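# Push loaded cart through self-closing door into taped bay

## Task

Move the loaded utility cart through the self-closing door and leave it parked in the yellow-taped area so that each of its four wheels sits fully inside the tape and none touches it. The cartons have to be resting in the cart's top tray without any part overhanging the tray's edges. At the end, release the cart and back the robot away from it. The robot must not tip over or be left leaning. Anything that stays in place only because the robot is holding or pressing it does not count as achieved.

## Robot and tools

ROBOT. A Hello Robot Stretch 4 with one arm: an omni-wheel base, a mast carrying a lift, a telescoping arm that reaches forward, a wrist with yaw, pitch and roll joints, and a two-finger gripper of bending steel strips. It stands about 1.6 m tall; the base rim lies within 0.23 m of the base origin. Cameras ride on the robot itself.

FRAMES. Base frame: origin on the floor beneath the base centre, x ahead, y to the left, z up. hand_pose is reported in this frame and marks a point between the open fingertips; with all wrist joints at 0 its axes line up with the base frame. Its printed value may be slightly off. The odometry frame is the base frame as it was when the scene began.

execute_actions(actions, cameras). actions is a list holding exactly one action, or empty to just read state and pictures. An action contains "base", "joints", or both, optionally with "pace" and "contact_limits"; or it contains only "end_of_arm". All motions in an action begin together and may finish at different moments.
- base: an object with exactly one key, each a relative move from where the base last reported itself, never a pose. translate_m: straight drive in metres, forward positive, -2 to 2. strafe_m: sideways drive in metres, left positive, -2 to 2. rotate_rad: spin in place in radians, counter-clockwise (left) positive, -3.2 to 3.2.
- joints: absolute targets keyed by joint name (the single arm has one set). lift_m 0 to 1.2 m (height of lift). arm_m 0 to 0.55 m (extension). wrist_yaw_rad -1.134 to 4.276 (0 ahead, positive leftward, 3.14 tucked back; above 3.4 the arm may block it). wrist_pitch_rad -1.117 to 4.259 (0 level, 1.57 pointing down). wrist_roll_rad -1.117 to 4.259 (0 fingers level; positive turns clockwise viewed from behind). gripper_m -0.038 to 0.141 m, the fingertip gap; negative means fingers squeeze each other. Done tolerances: lift and arm ±0.004, yaw and roll ±0.02, pitch ±0.05, gripper ±0.004. A joint target past its range is clipped and played, and the result says so; any other bad value or unknown key rejects the whole call with no motion.
- pace: "slow", "default", "fast" or "max" (default if absent). Base top speeds 0.1/0.3/0.4/0.6 m/s and 1/2/3/4 rad/s respectively, further reduced when lift_m exceeds 0.2, down to 0.3 m/s and 1 rad/s at 1.2.
- contact_limits: {"arm_m": value}, 0 (lightest) to 0.75 (hardest), default 0.5; the arm stops when it pushes harder.
- end_of_arm: "enable_torque" re-powers wrist or gripper motors that shut off; they then hold in place.
cameras: list of "head_camera", "head_left_camera", "head_right_camera", "wrist_camera" or "all"; omitted or null gives all, [] gives none. The pictures line lists image order.
A joint or base left out of an action may keep pushing toward its former target without showing it in status.

wait(seconds): 0 to 10, commands nothing, returns the same state and images.
zoom_image(camera, region): enlarges region [x0, y0, x1, y1] in pixels (origin top-left, at most 504 by 504) of that camera's latest full image.
read_manual(section): returns URDF licence texts only.
finished_scene(scene): pass the current scene's integer; ends it irrevocably once the last command has been held, and reports success. The goal must already be met and stable.

RESULTS. base_status and joint_status tell how each motion ended: "done" (for the base, wheels turned the commanded amount even if slipping); "off_target" (resting away from target, possibly still pushing); "contact_stop_at_<key>" (hit something; that part then goes slack, a slack lift may sag and slack wheels may roll); "limit_stop_at_<name>"; "limit_stop_at_tilt" (leaning over 6 degrees: lift, arm and wheels go slack and ignore commands until upright); "limit_stop_at_own_body" (self-collision, likely when pitched up below -0.2 with roll below -0.4 or above 4); "torque_fault" (a wrist motor overloaded and went limp; send enable_torque). After a stop the old target is dropped. If any call reports a stop, the remaining calls in that reply are skipped. on_its_own lists what was not commanded; its "held at" is the held target. lidar_m: 12 distances in metres from base origin, 30-degree sectors starting straight ahead and going counter-clockwise (4th left, 7th behind, 10th right); "-" means nothing seen or closer than 0.25 m; sees roughly 0.15 m up to robot height, misses glass, thin legs and much behind. wrist_depth_mm: 7x7 grid of median depths, 100 to 2000 mm, row by row from the top left. base_odometry counts wheel turns, heading -3.142 to 3.142, left positive; if turned_by_wheels and turned_by_imu differ by over about 0.1 rad, something was hit or slipped. base_tilt in degrees, forward and right positive, with a fixed bias up to about 1.5. motor_effort: percent of max, positive toward higher values, peak in brackets; wheel positive turns the base right; a gripper effort change signals a firm grip.

GRIPPING. Command a gap below the object's width; the further below, the harder the squeeze and the more the object is pulled toward the wrist. Readings of gripper_m do not prove a hold. Fingertips pressed on a surface below can jam; lift to free them. To unfold at scene start, send lift_m 0.4 with wrist_yaw_rad 0.

AVOID. Tipping: do not drive or turn carrying over 1 kg with arm_m above 0.2, especially fast; steady pushing or pulling with a high gripper or high contact limit can topple the robot. A level gripper holding over about 2 kg faults the wrist. Avoid drops, slams, hard hits and hard shoves; loose objects may occasionally get nudged. The simulation keeps running between calls while the robot holds its last command.

Each tool is called after "Call:" as name(argument=value, ...) on one line, values as JSON.

## Session

I'll start by looking at the current state and all the camera images.

Call:
execute_actions(actions=[])

Scene clock: 0.00 s.
base_odometry: x=+0.000 y=+0.000 heading=+0.000 (m, m, rad; odometry frame)
turned_by_wheels: +0.000 (rad since the last result)
turned_by_imu: +0.000 (rad since the last result)
base_tilt: forward=-0.4 right=+0.9 (deg)
lidar_m: 0.65 0.69 1.05 1.29 1.52 1.83 1.78 1.06 0.78 0.74 0.79 0.70
base_status: not commanded
joint_positions: lift_m=+0.178 arm_m=+0.003 wrist_yaw_rad=+3.075 wrist_pitch_rad=-0.008 wrist_roll_rad=-0.004 gripper_m=+0.057
joint_status: not commanded
motor_effort: lift_m=+21 arm_m=+0 wrist_yaw_rad=+1 wrist_pitch_rad=-9 wrist_roll_rad=+0 gripper_m=-3 wheel_0=+0 wheel_1=+0 wheel_2=+0 (%)
hand_pose: x=-0.1084 y=+0.1065 z=+0.3590 quat_wxyz=(+0.033, +0.004, -0.002, +0.999) (m; base frame)
wrist_depth_mm: - 142 1921 1983 1983 1983 1921 / - 131 276 1983 1983 1983 1983 / 109 144 225 1983 1983 1921 1921 / 143 168 - 1983 1983 1983 1921 / 1255 1808 1983 - - 1921 1983 / 1138 1255 202 1308 195 1336 1366 / 854 809 917 - 931 904 931
pictures: head_camera, head_left_camera, head_right_camera, wrist_camera
Images, in order (width x height): head_camera 420x560, head_left_camera 420x672, head_right_camera 420x672, wrist_camera 616x392.

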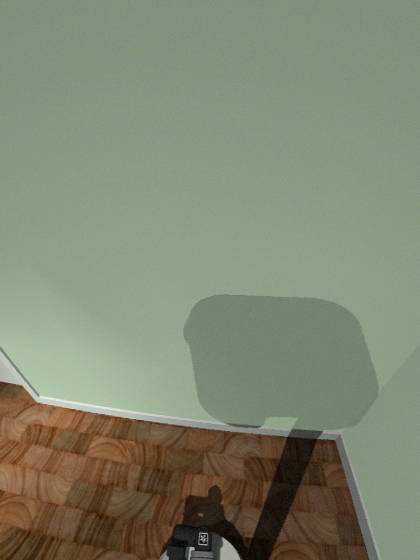

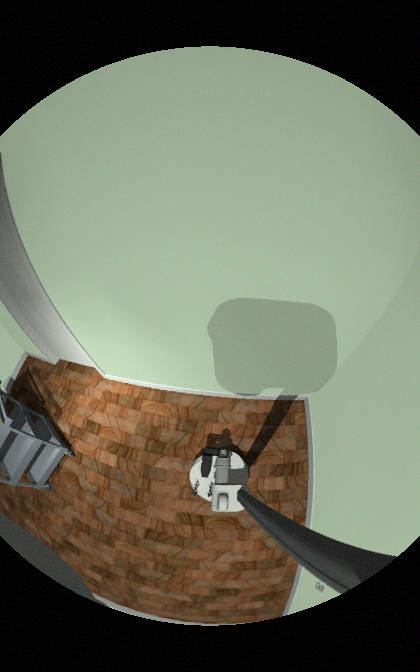

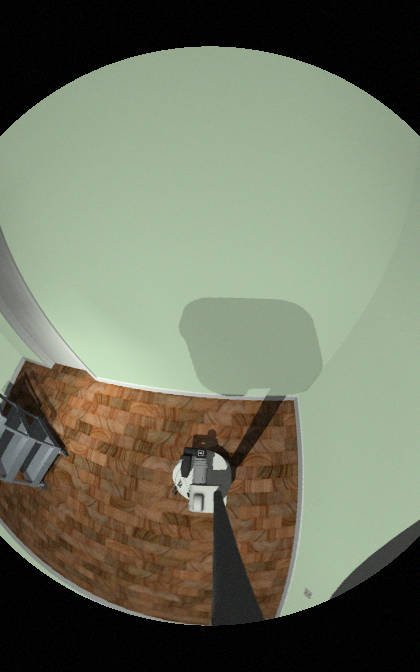

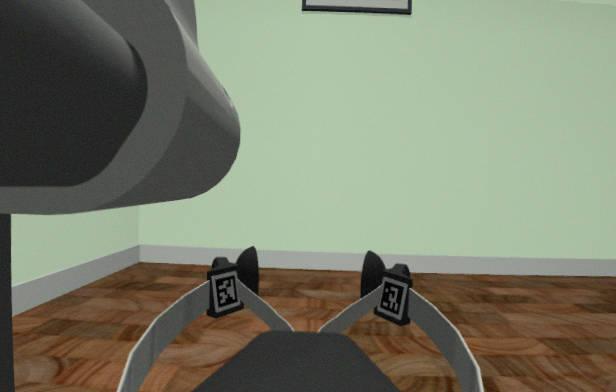

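Call:
execute_actions(actions=[{"base": {"rotate_rad": 1.3}}])

Scene clock: 3.73 s.
base_odometry: x=+0.000 y=+0.000 heading=+1.300 (m, m, rad; odometry frame)
turned_by_wheels: +1.300 (rad since the last result)
turned_by_imu: +1.300 (rad since the last result)
base_tilt: forward=-0.5 right=+0.8 (deg)
lidar_m: 1.35 1.25 2.01 1.80 1.43 0.88 0.74 0.76 0.77 0.68 0.65 0.79
base_status: done
joint_positions: lift_m=+0.178 arm_m=+0.003 wrist_yaw_rad=+3.075 wrist_pitch_rad=-0.008 wrist_roll_rad=-0.004 gripper_m=+0.057
joint_status: not commanded
motor_effort: lift_m=+20(20) arm_m=+0(0) wrist_yaw_rad=+1(0) wrist_pitch_rad=-9(8) wrist_roll_rad=+2(1) gripper_m=-2(2) wheel_0=-1(5) wheel_1=+0(7) wheel_2=-1(6) (%)
hand_pose: x=-0.1084 y=+0.1065 z=+0.3590 quat_wxyz=(+0.033, +0.004, -0.002, +0.999) (m; base frame)
wrist_depth_mm: - 142 904 946 1025 1078 1160 / - 131 277 960 1025 1078 1160 / 109 144 226 960 1025 1098 1160 / 143 167 904 960 1008 1098 1160 / 809 854 891 960 1008 1118 1160 / 809 854 202 960 195 1118 1182 / 798 820 878 - 960 917 946
pictures: head_camera, head_left_camera, head_right_camera, wrist_camera
camera_calibration (this result's frames):
wrist_camera: T_world_to_cam=[[0.0527993, 0.998368, 0.0217514, -0.105523], [0.0197847, 0.0207317, -0.999589, 0.406521], [-0.998409, 0.053208, -0.0186578, 0.122272], [0, 0, 0, 1]] pos_world=[0.119606, 0.0904172, 0.410931]
Images, in order (width x height): head_camera 420x560, head_left_camera 420x672, head_right_camera 420x672, wrist_camera 616x392.

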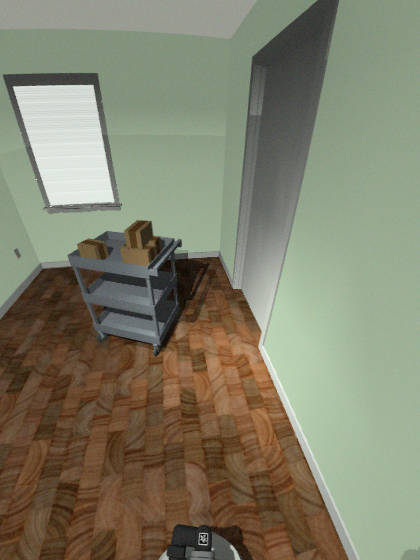

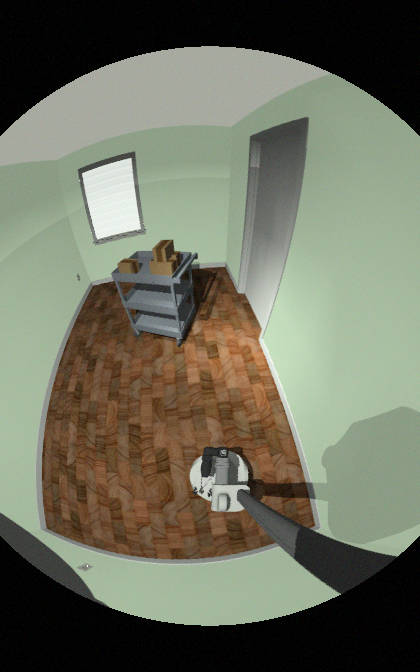

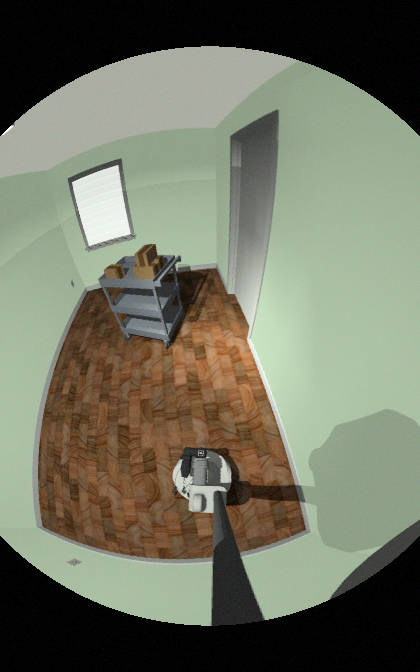

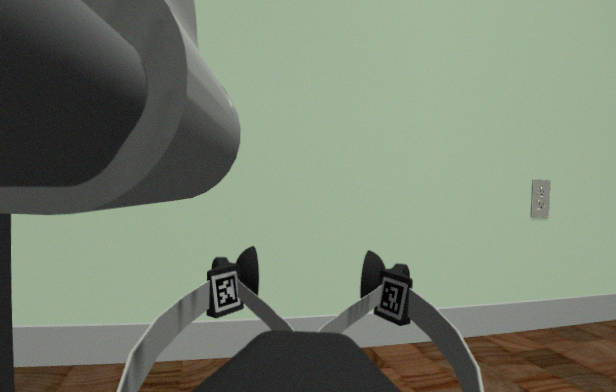

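Call:
zoom_image(camera="head_camera", region=[40, 190, 300, 380])

Call:
zoom_image(camera="head_camera", region=[200, 0, 400, 380])

Region (40, 190, 300, 380) of head_camera's 420x560 image, scaled by 1.938, with more detail than that image has; it fills the top 368 rows of this view, and the rest is white.

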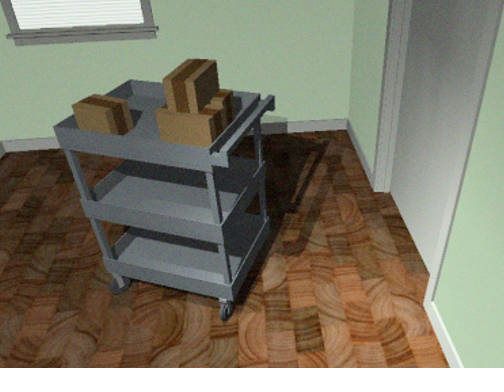

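Region (200, 0, 400, 380) of head_camera's 420x560 image, scaled by 1.326, with more detail than that image has; it fills the left 265 columns of this view, and the rest is white.

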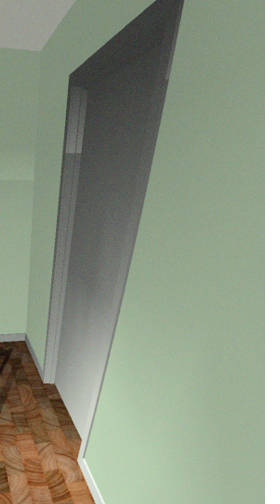

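Call:
execute_actions(actions=[{"base": {"translate_m": 0.95}, "pace": "fast"}], cameras=["head_camera", "head_right_camera", "head_left_camera"])

Scene clock: 47.33 s.
base_odometry: x=+0.254 y=+0.915 heading=+1.300 (m, m, rad; odometry frame)
turned_by_wheels: +0.000 (rad since the last result)
turned_by_imu: -0.009 (rad since the last result)
base_tilt: forward=-0.6 right=+0.8 (deg)
lidar_m: 1.26 0.47 0.44 2.00 2.01 1.92 1.67 0.93 0.54 0.45 0.44 0.58
base_status: done
joint_positions: lift_m=+0.178 arm_m=+0.003 wrist_yaw_rad=+3.075 wrist_pitch_rad=-0.008 wrist_roll_rad=-0.004 gripper_m=+0.057
joint_status: not commanded
motor_effort: lift_m=+21(20) arm_m=+0(1) wrist_yaw_rad=+1(0) wrist_pitch_rad=-9(9) wrist_roll_rad=+0(1) gripper_m=-3(3) wheel_0=+0(6) wheel_1=+0(6) wheel_2=-1(10) (%)
hand_pose: x=-0.1084 y=+0.1065 z=+0.3590 quat_wxyz=(+0.033, +0.004, -0.002, +0.999) (m; base frame)
wrist_depth_mm: - 143 1863 1863 - - - / - 131 277 1921 - - - / 109 144 226 1983 - - - / 143 168 1863 1921 - - - / 1430 1756 1808 1983 - - - / 1160 1229 202 1336 195 1397 1430 / 842 798 917 - 946 904 931
pictures: head_camera, head_left_camera, head_right_camera
Images, in order (width x height): head_camera 420x560, head_left_camera 420x672, head_right_camera 420x672.

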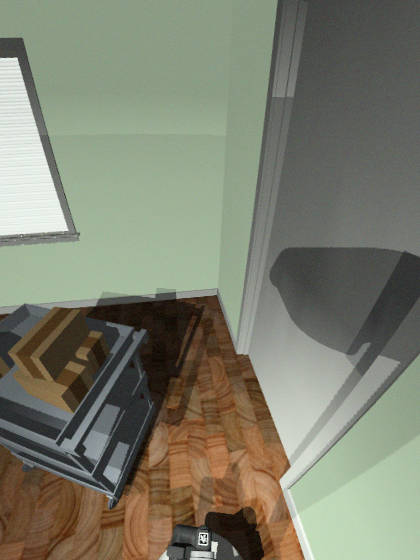

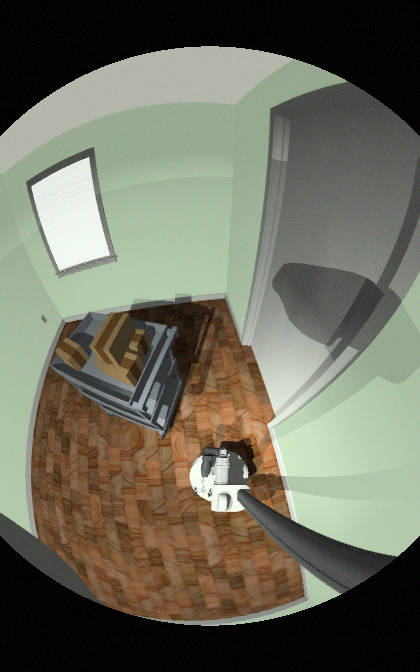

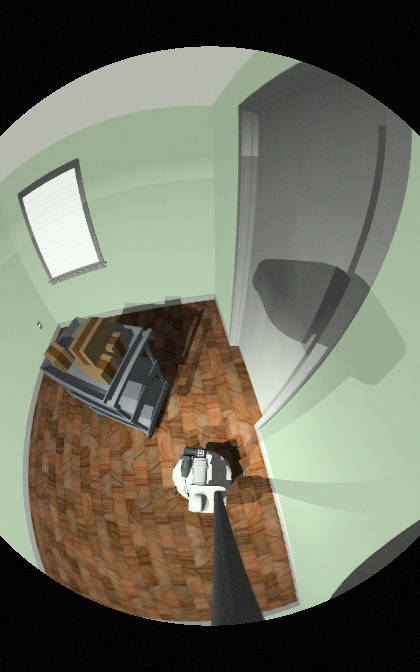

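Call:
zoom_image(camera="head_camera", region=[0, 290, 200, 520])

Call:
zoom_image(camera="head_right_camera", region=[210, 50, 420, 450])

Call:
zoom_image(camera="head_left_camera", region=[30, 290, 210, 450])

Region (0, 290, 200, 520) of head_camera's 420x560 image, scaled by 2.191, with more detail than that image has; it fills the left 438 columns of this view, and the rest is white.

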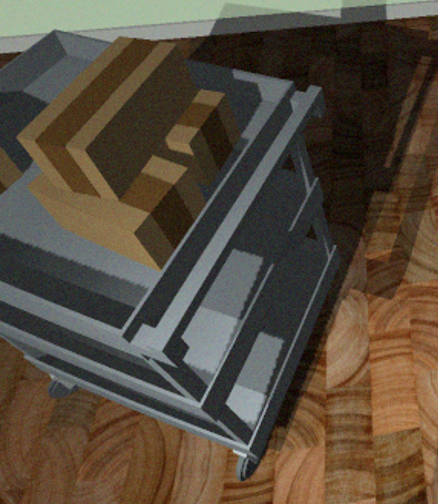

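Region (210, 50, 420, 450) of head_right_camera's 420x672 image, scaled by 1.260, with more detail than that image has; it fills the left 265 columns of this view, and the rest is white.

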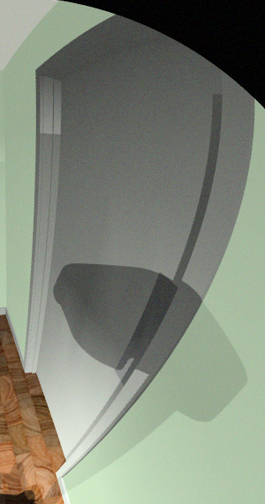

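Region (30, 290, 210, 450) of head_left_camera's 420x672 image, scaled by 2.800, with more detail than that image has.

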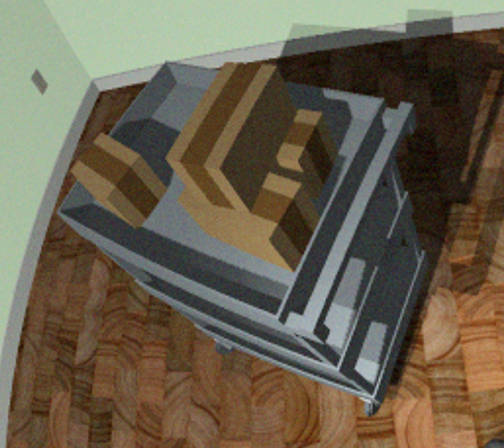

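Call:
execute_actions(actions=[{"base": {"rotate_rad": 1.39}, "joints": {"lift_m": 0.67}, "pace": "fast"}], cameras=["head_camera", "head_right_camera", "head_left_camera"])

Scene clock: 99.73 s.
base_odometry: x=+0.254 y=+0.915 heading=+2.690 (m, m, rad; odometry frame)
turned_by_wheels: +1.390 (rad since the last result)
turned_by_imu: +1.389 (rad since the last result)
base_tilt: forward=-0.4 right=+0.6 (deg)
lidar_m: 0.85 1.99 2.13 1.69 1.32 0.61 0.48 0.45 0.51 0.92 0.56 0.43
base_status: done
joint_positions: lift_m=+0.670 arm_m=+0.003 wrist_yaw_rad=+3.075 wrist_pitch_rad=-0.008 wrist_roll_rad=-0.004 gripper_m=+0.057
joint_status: all done
motor_effort: lift_m=+22(25) arm_m=+0(0) wrist_yaw_rad=+0(1) wrist_pitch_rad=-9(8) wrist_roll_rad=+0(0) gripper_m=-2(3) wheel_0=-1(5) wheel_1=+0(6) wheel_2=+1(10) (%)
hand_pose: x=-0.1084 y=+0.1065 z=+0.8505 quat_wxyz=(+0.033, +0.004, -0.002, +0.999) (m; base frame)
wrist_depth_mm: - 143 654 715 788 917 1060 / - 131 277 723 809 931 1078 / 109 143 227 715 809 946 1078 / 143 168 654 723 809 946 1098 / 544 597 640 732 820 931 1078 / 554 597 202 723 195 960 1078 / 554 580 661 - 842 960 1098
pictures: head_camera, head_left_camera, head_right_camera
Images, in order (width x height): head_camera 420x560, head_left_camera 420x672, head_right_camera 420x672.

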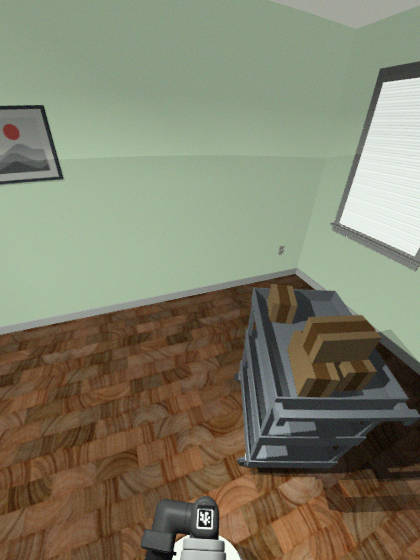

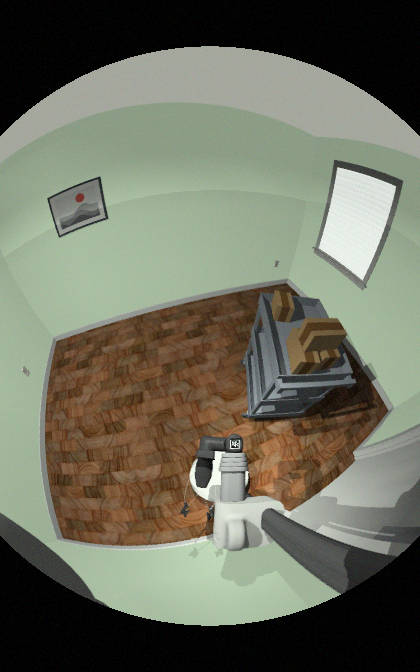

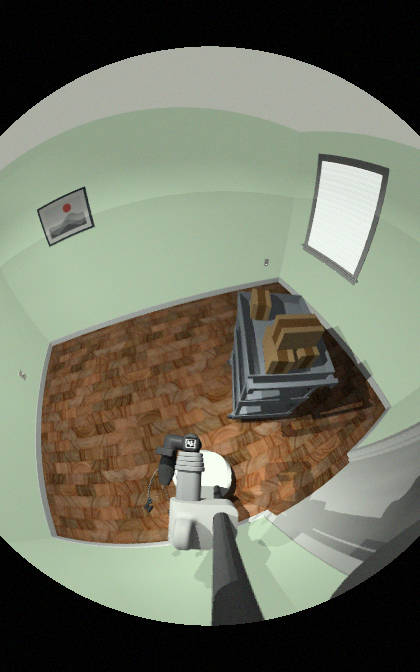

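Call:
zoom_image(camera="head_camera", region=[220, 270, 420, 490])

Region (220, 270, 420, 490) of head_camera's 420x560 image, scaled by 2.291, with more detail than that image has; it fills the left 458 columns of this view, and the rest is white.

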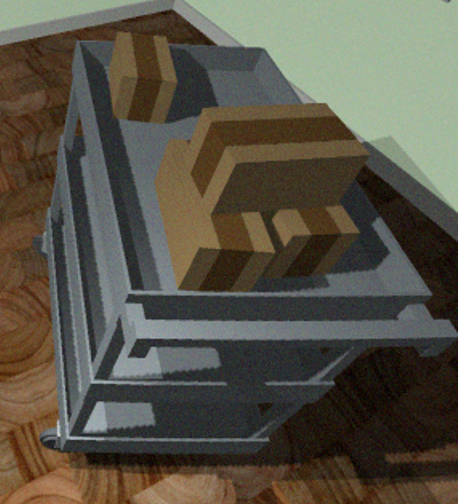

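Call:
execute_actions(actions=[{"base": {"translate_m": -0.04}, "joints": {"wrist_yaw_rad": 0.0, "wrist_roll_rad": 1.57, "lift_m": 0.65}}])

Scene clock: 143.87 s.
base_odometry: x=+0.290 y=+0.898 heading=+2.690 (m, m, rad; odometry frame)
turned_by_wheels: +0.000 (rad since the last result)
turned_by_imu: -0.002 (rad since the last result)
base_tilt: forward=-0.6 right=+0.7 (deg)
lidar_m: 0.83 2.00 2.15 1.70 1.23 0.57 0.46 0.43 0.48 0.87 0.62 0.47
base_status: done
joint_positions: lift_m=+0.650 arm_m=+0.003 wrist_yaw_rad=+0.000 wrist_pitch_rad=-0.008 wrist_roll_rad=+1.569 gripper_m=+0.057
joint_status: all done
motor_effort: lift_m=+18(22) arm_m=+0(0) wrist_yaw_rad=-1(8) wrist_pitch_rad=-9(8) wrist_roll_rad=+2(6) gripper_m=-3(1) wheel_0=+0(4) wheel_1=+0(3) wheel_2=+0(5) (%)
hand_pose: x=+0.4621 y=-0.0873 z=+0.8308 quat_wxyz=(+0.708, +0.707, -0.003, +0.003) (m; base frame)
wrist_depth_mm: - - 452 211 276 809 559 / - - - 272 277 277 276 / - - - 768 - 854 591 / - - - - - 1863 1281 / 1983 1983 - 1983 - 1808 1255 / 1808 1921 200 1863 195 1808 1255 / 1808 1756 1756 - 1808 1576 1229
pictures: head_camera, head_left_camera, head_right_camera, wrist_camera
camera_calibration (this result's frames):
wrist_camera: T_world_to_cam=[[0.0225852, -0.0191929, -0.999561, 0.82127], [-0.0268017, 0.999445, -0.0197962, 0.163874], [0.999386, 0.027237, 0.0220582, -0.248391], [0, 0, 0, 1]] pos_world=[0.234082, -0.141255, 0.829633]
Images, in order (width x height): head_camera 420x560, head_left_camera 420x672, head_right_camera 420x672, wrist_camera 616x392.

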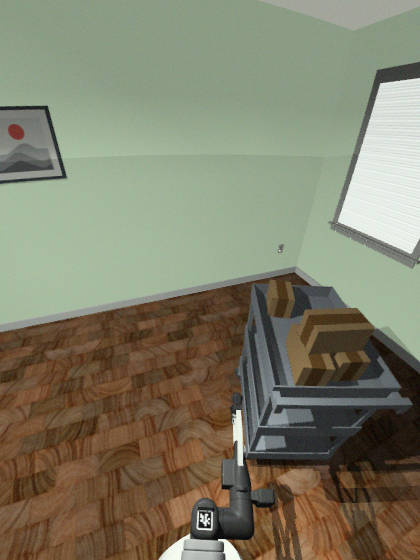

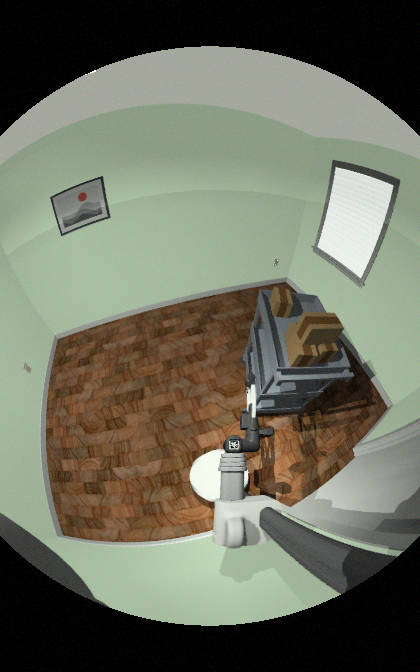

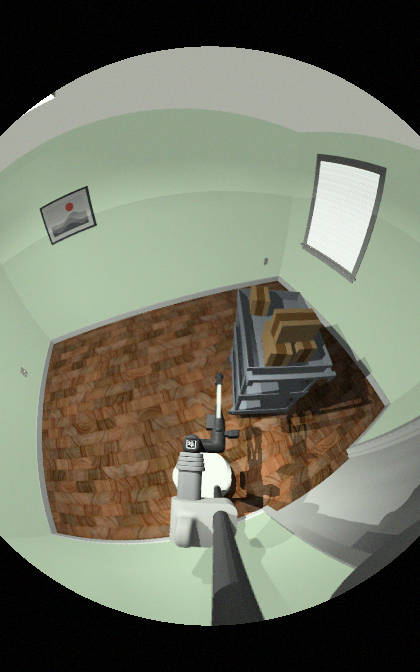

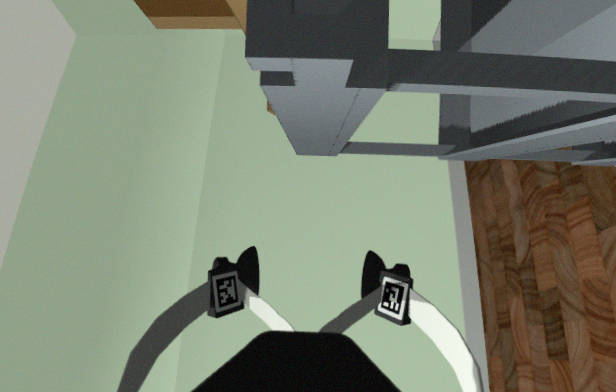

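Call:
zoom_image(camera="wrist_camera", region=[180, 0, 480, 180])

Region (180, 0, 480, 180) of wrist_camera's 616x392 image, scaled by 1.680; it fills the top 302 rows of this view, and the rest is white.

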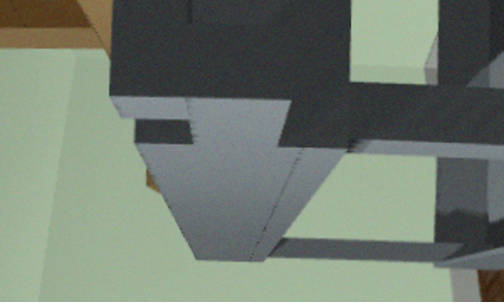

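Call:
execute_actions(actions=[{"joints": {"gripper_m": 0.14, "lift_m": 0.666}}], cameras=["wrist_camera"])

Call:
execute_actions(actions=[{"base": {"strafe_m": -0.2}}])

Scene clock: 157.07 s.
base_odometry: x=+0.290 y=+0.898 heading=+2.690 (m, m, rad; odometry frame)
turned_by_wheels: +0.000 (rad since the last result)
turned_by_imu: -0.002 (rad since the last result)
base_tilt: forward=-0.7 right=+0.8 (deg)
lidar_m: 0.81 2.02 2.13 1.68 1.24 0.57 0.45 0.43 0.46 0.88 0.59 0.46
base_status: not commanded
joint_positions: lift_m=+0.666 arm_m=+0.003 wrist_yaw_rad=+0.000 wrist_pitch_rad=-0.008 wrist_roll_rad=+1.569 gripper_m=+0.140
joint_status: all done
motor_effort: lift_m=+23(24) arm_m=+0(0) wrist_yaw_rad=+1(0) wrist_pitch_rad=-8(8) wrist_roll_rad=+3(3) gripper_m=+1(7) wheel_0=+0(0) wheel_1=+0(0) wheel_2=+1(0) (%)
hand_pose: x=+0.4621 y=-0.0874 z=+0.8464 quat_wxyz=(+0.708, +0.707, -0.003, +0.003) (m; base frame)
wrist_depth_mm: - - 480 211 270 842 574 / - - - 272 277 277 276 / - - - 788 - 854 615 / - - - - - 1921 1308 / 1921 - 1921 1983 1983 1756 1281 / 1921 1808 1808 1863 1808 1537 1255 / 1756 1808 1808 - 1808 1756 1229
pictures: wrist_camera
camera_calibration (this result's frames):
wrist_camera: T_world_to_cam=[[0.0225842, -0.0191942, -0.999561, 0.836831], [-0.0267455, 0.999446, -0.0197963, 0.164173], [0.999387, 0.0271809, 0.0220584, -0.248735], [0, 0, 0, 1]] pos_world=[0.234074, -0.141259, 0.845201]
Images, in order (width x height): wrist_camera 616x392.

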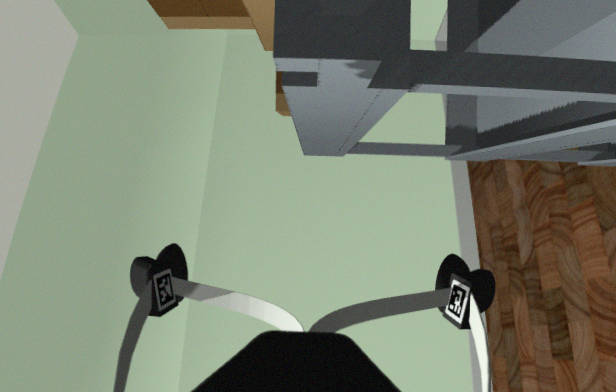

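Scene clock: 159.00 s.
base_odometry: x=+0.377 y=+1.078 heading=+2.690 (m, m, rad; odometry frame)
turned_by_wheels: +0.000 (rad since the last result)
turned_by_imu: +0.000 (rad since the last result)
base_tilt: forward=-0.6 right=+0.7 (deg)
lidar_m: 0.44 2.09 2.27 1.87 1.03 0.48 0.39 0.35 0.40 0.74 0.58 0.45
base_status: done
joint_positions: lift_m=+0.666 arm_m=+0.003 wrist_yaw_rad=+0.000 wrist_pitch_rad=-0.008 wrist_roll_rad=+1.569 gripper_m=+0.140
joint_status: not commanded
motor_effort: lift_m=+23(23) arm_m=+0(0) wrist_yaw_rad=+0(2) wrist_pitch_rad=-9(9) wrist_roll_rad=+2(1) gripper_m=+0(2) wheel_0=+0(6) wheel_1=-1(8) wheel_2=+1(1) (%)
hand_pose: x=+0.4621 y=-0.0874 z=+0.8464 quat_wxyz=(+0.708, +0.707, -0.003, +0.003) (m; base frame)
wrist_depth_mm: - - 387 270 270 778 585 / - 387 382 272 271 831 559 / - 382 377 272 272 842 564 / - - 377 214 272 831 564 / - - - 214 274 715 564 / 1921 1921 1863 216 274 281 452 / 1863 1921 1863 - 281 279 1118
pictures: head_camera, head_left_camera, head_right_camera, wrist_camera
camera_calibration (this result's frames):
wrist_camera: T_world_to_cam=[[0.0225809, -0.0191983, -0.999561, 0.836854], [-0.026562, 0.999451, -0.0197962, 0.164141], [0.999392, 0.0269974, 0.0220586, -0.248736], [0, 0, 0, 1]] pos_world=[0.234048, -0.14127, 0.845222]
Images, in order (width x height): head_camera 420x560, head_left_camera 420x672, head_right_camera 420x672, wrist_camera 616x392.

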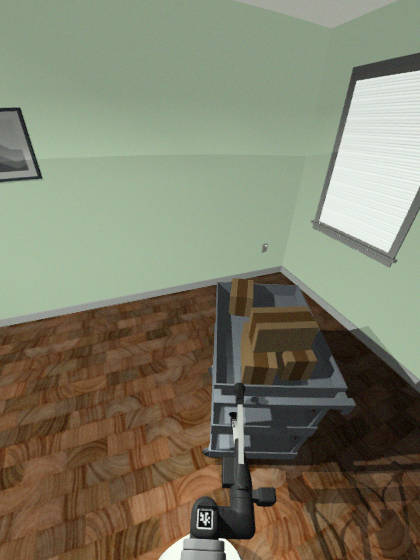

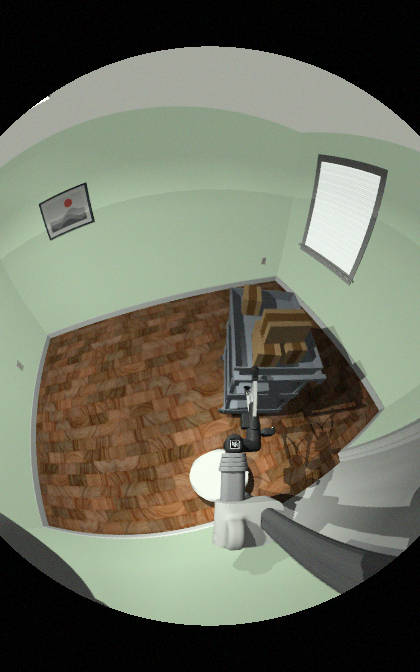

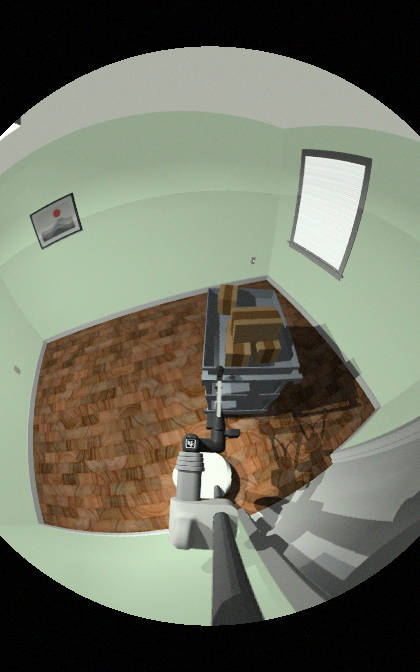

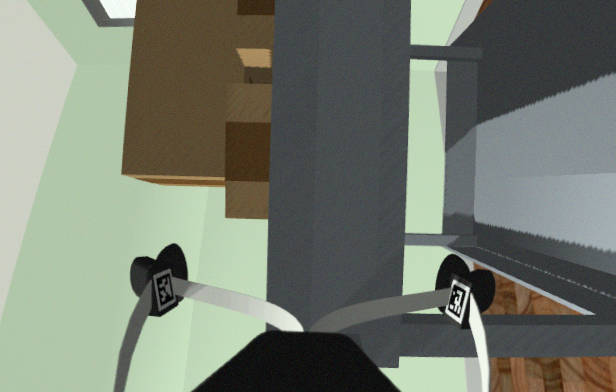

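Call:
execute_actions(actions=[{"base": {"strafe_m": -0.155}, "joints": {"lift_m": 0.678, "gripper_m": 0.09}}])

Scene clock: 163.47 s.
base_odometry: x=+0.445 y=+1.217 heading=+2.690 (m, m, rad; odometry frame)
turned_by_wheels: +0.000 (rad since the last result)
turned_by_imu: -0.002 (rad since the last result)
base_tilt: forward=-0.6 right=+0.7 (deg)
lidar_m: 0.44 0.44 2.33 2.04 0.87 0.39 0.29 0.28 0.40 0.66 1.70 0.47
base_status: done
joint_positions: lift_m=+0.678 arm_m=+0.003 wrist_yaw_rad=+0.000 wrist_pitch_rad=-0.008 wrist_roll_rad=+1.570 gripper_m=+0.090
joint_status: all done
motor_effort: lift_m=+23(25) arm_m=+0(0) wrist_yaw_rad=+0(0) wrist_pitch_rad=-8(8) wrist_roll_rad=+1(3) gripper_m=+1(2) wheel_0=-2(7) wheel_1=+1(7) wheel_2=+1(1) (%)
hand_pose: x=+0.4621 y=-0.0874 z=+0.8584 quat_wxyz=(+0.708, +0.707, -0.003, +0.003) (m; base frame)
wrist_depth_mm: - - 1983 270 270 1921 1308 / - - - 212 271 1983 554 / - - 394 213 272 854 585 / - - 389 213 273 866 580 / - - 389 214 273 854 574 / - 1983 315 214 203 759 574 / 1921 1983 1863 - 277 654 564
pictures: head_camera, head_left_camera, head_right_camera, wrist_camera
camera_calibration (this result's frames):
wrist_camera: T_world_to_cam=[[0.0225806, -0.0191976, -0.999561, 0.848829], [-0.0265542, 0.999451, -0.0197954, 0.164377], [0.999392, 0.0269895, 0.0220585, -0.249], [0, 0, 0, 1]] pos_world=[0.234047, -0.14127, 0.857203]
Images, in order (width x height): head_camera 420x560, head_left_camera 420x672, head_right_camera 420x672, wrist_camera 616x392.

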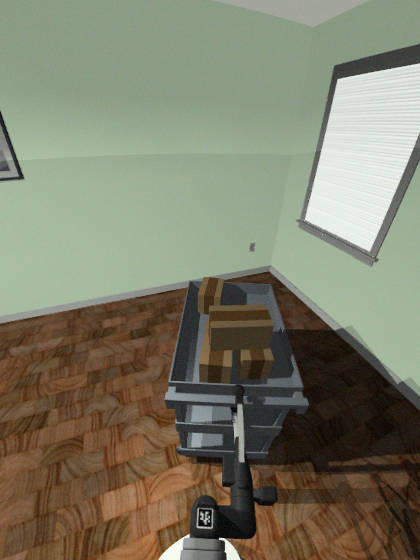

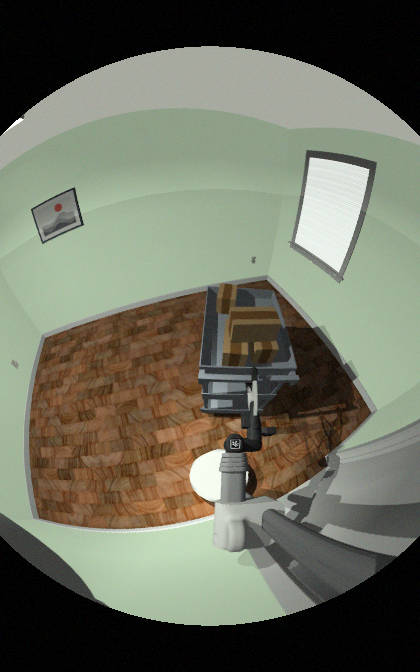

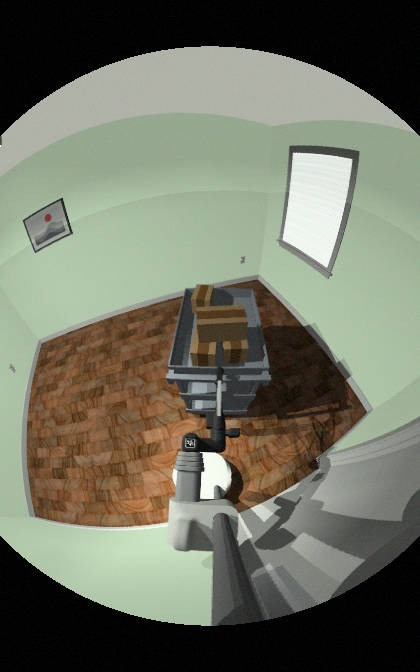

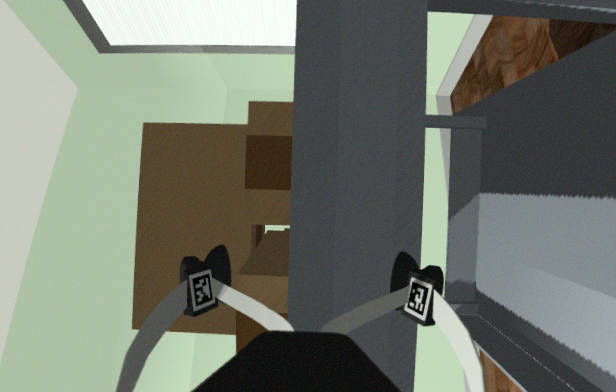

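Call:
execute_actions(actions=[{"joints": {"arm_m": 0.014, "gripper_m": -0.02}}], cameras=["wrist_camera", "head_camera"])

Scene clock: 169.73 s.
base_odometry: x=+0.445 y=+1.217 heading=+2.690 (m, m, rad; odometry frame)
turned_by_wheels: +0.000 (rad since the last result)
turned_by_imu: -0.002 (rad since the last result)
base_tilt: forward=-0.7 right=+0.7 (deg)
lidar_m: 0.42 0.42 2.33 2.06 0.88 0.40 0.32 0.29 0.41 0.62 1.69 0.45
base_status: not commanded
joint_positions: lift_m=+0.678 arm_m=+0.013 wrist_yaw_rad=+0.002 wrist_pitch_rad=-0.008 wrist_roll_rad=+1.570 gripper_m=-0.019
joint_status: all done
motor_effort: lift_m=+23(23) arm_m=+6(6) wrist_yaw_rad=-7(8) wrist_pitch_rad=-10(10) wrist_roll_rad=+2(2) gripper_m=-20(16) wheel_0=-2(2) wheel_1=+1(1) wheel_2=+3(3) (%)
hand_pose: x=+0.4725 y=-0.0867 z=+0.8583 quat_wxyz=(+0.708, +0.707, -0.002, +0.004) (m; base frame)
wrist_depth_mm: - - - 192 250 1863 1281 / - - - 193 252 - 549 / - - 373 193 252 842 585 / - 373 368 195 254 854 580 / - 368 366 195 254 842 569 / - 366 185 196 186 750 564 / 1863 1921 1921 - 257 591 559
pictures: head_camera, wrist_camera
camera_calibration (this result's frames):
wrist_camera: T_world_to_cam=[[0.0223134, -0.01914, -0.999568, 0.848655], [-0.0289835, 0.999384, -0.0197835, 0.165084], [0.999331, 0.0294124, 0.0217449, -0.258906], [0, 0, 0, 1]] pos_world=[0.244581, -0.141124, 0.857184]
Images, in order (width x height): head_camera 420x560, wrist_camera 616x392.

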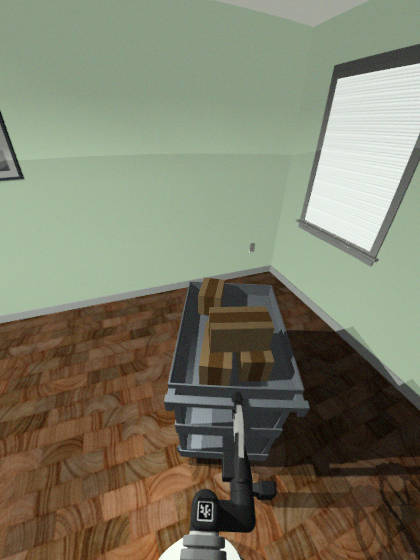

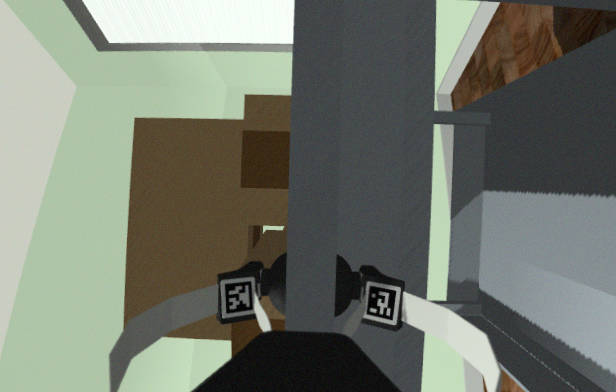

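Call:
execute_actions(actions=[{"base": {"translate_m": 0.07}, "pace": "slow"}], cameras=["wrist_camera", "head_camera"])

Call:
execute_actions(actions=[{"base": {"strafe_m": -0.18}, "pace": "slow"}])

Scene clock: 189.40 s.
base_odometry: x=+0.382 y=+1.248 heading=+2.690 (m, m, rad; odometry frame)
turned_by_wheels: +0.000 (rad since the last result)
turned_by_imu: -0.002 (rad since the last result)
base_tilt: forward=-0.5 right=+0.6 (deg)
lidar_m: 0.40 0.42 2.29 2.06 1.05 0.49 0.38 0.35 0.49 0.74 1.68 0.44
base_status: done
joint_positions: lift_m=+0.678 arm_m=+0.013 wrist_yaw_rad=-0.001 wrist_pitch_rad=-0.008 wrist_roll_rad=+1.570 gripper_m=-0.020
joint_status: not commanded
motor_effort: lift_m=+23(23) arm_m=+6(6) wrist_yaw_rad=+4(10) wrist_pitch_rad=-9(9) wrist_roll_rad=+2(1) gripper_m=-16(19) wheel_0=+3(3) wheel_1=+1(4) wheel_2=-4(8) (%)
hand_pose: x=+0.4722 y=-0.0878 z=+0.8584 quat_wxyz=(+0.708, +0.707, -0.003, +0.002) (m; base frame)
wrist_depth_mm: - - 1983 193 251 1863 1308 / - - - 193 253 1983 554 / - - 375 193 253 831 580 / - 375 368 193 252 854 580 / - 368 362 193 252 842 569 / 1921 364 187 193 187 768 564 / 1863 1808 1863 - 253 654 574
pictures: head_camera, wrist_camera
camera_calibration (this result's frames):
wrist_camera: T_world_to_cam=[[0.0225755, -0.0192272, -0.99956, 0.8486], [-0.0250845, 0.999489, -0.0197924, 0.164374], [0.99943, 0.0255203, 0.0220816, -0.259212], [0, 0, 0, 1]] pos_world=[0.24403, -0.141359, 0.857204]
Images, in order (width x height): head_camera 420x560, wrist_camera 616x392.

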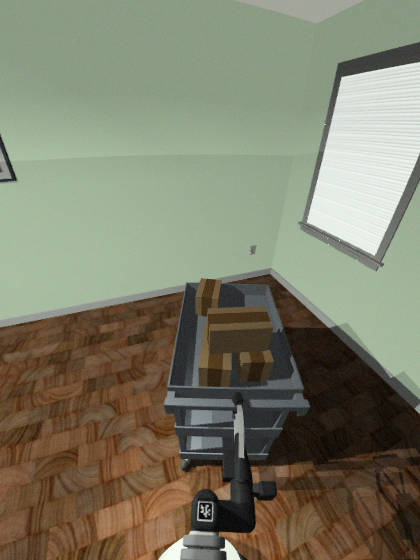

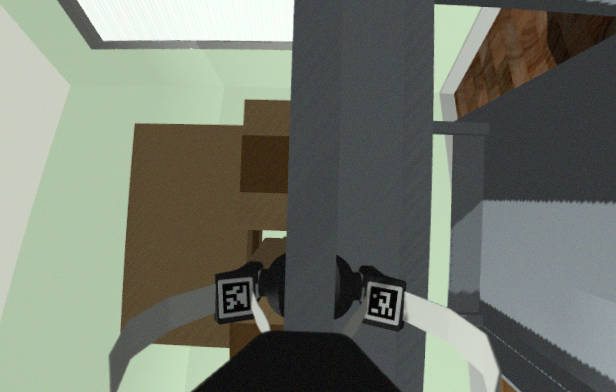

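Scene clock: 192.33 s.
base_odometry: x=+0.461 y=+1.410 heading=+2.690 (m, m, rad; odometry frame)
turned_by_wheels: +0.000 (rad since the last result)
turned_by_imu: +0.001 (rad since the last result)
base_tilt: forward=-0.7 right=+0.7 (deg)
lidar_m: 0.38 0.38 2.34 2.22 0.83 0.42 0.33 0.35 0.41 0.64 1.51 0.47
base_status: done
joint_positions: lift_m=+0.678 arm_m=+0.013 wrist_yaw_rad=+0.005 wrist_pitch_rad=-0.008 wrist_roll_rad=+1.570 gripper_m=-0.019
joint_status: not commanded
on_its_own: wrist_yaw_rad is at rest, and its effort (-14) is outside its rest range (-13 to +13)
motor_effort: lift_m=+23(23) arm_m=+6(6) wrist_yaw_rad=-14(25) wrist_pitch_rad=-9(8) wrist_roll_rad=+2(2) gripper_m=-18(18) wheel_0=+4(9) wheel_1=+1(4) wheel_2=+1(3) (%)
hand_pose: x=+0.4728 y=-0.0859 z=+0.8584 quat_wxyz=(+0.708, +0.707, -0.001, +0.005) (m; base frame)
wrist_depth_mm: 1756 1863 1808 301 306 314 314 / - - - 228 296 1863 1308 / - - - 219 281 1983 544 / - - 389 209 268 788 580 / - 377 368 202 258 842 569 / - 355 187 193 186 778 569 / 1921 336 338 - 240 668 569
pictures: head_camera, head_left_camera, head_right_camera, wrist_camera
camera_calibration (this result's frames):
wrist_camera: T_world_to_cam=[[0.0227011, -0.0190786, -0.99956, 0.848577], [-0.0316417, 0.999303, -0.0197923, 0.16558], [0.999241, 0.0320771, 0.0220816, -0.259177], [0, 0, 0, 1]] pos_world=[0.244956, -0.140961, 0.857204]
Images, in order (width x height): head_camera 420x560, head_left_camera 420x672, head_right_camera 420x672, wrist_camera 616x392.

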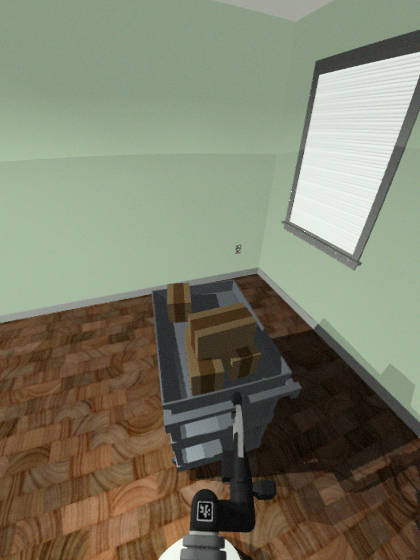

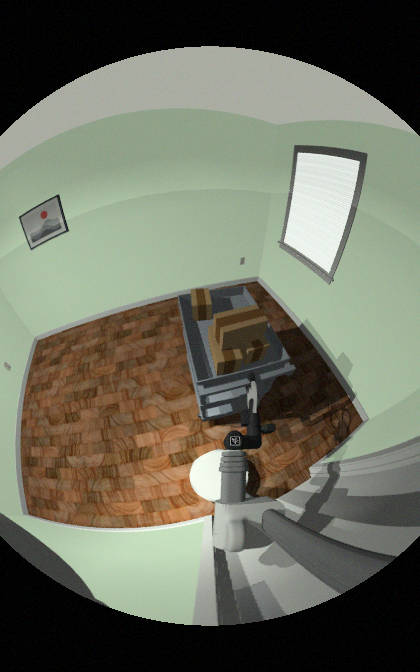

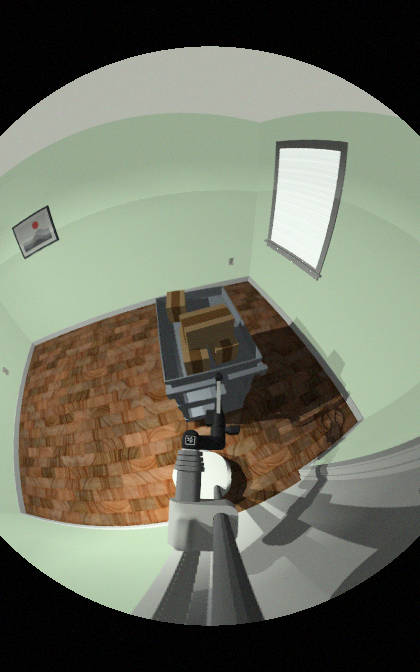

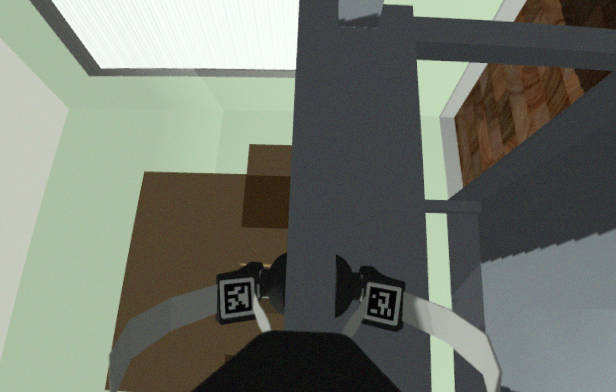

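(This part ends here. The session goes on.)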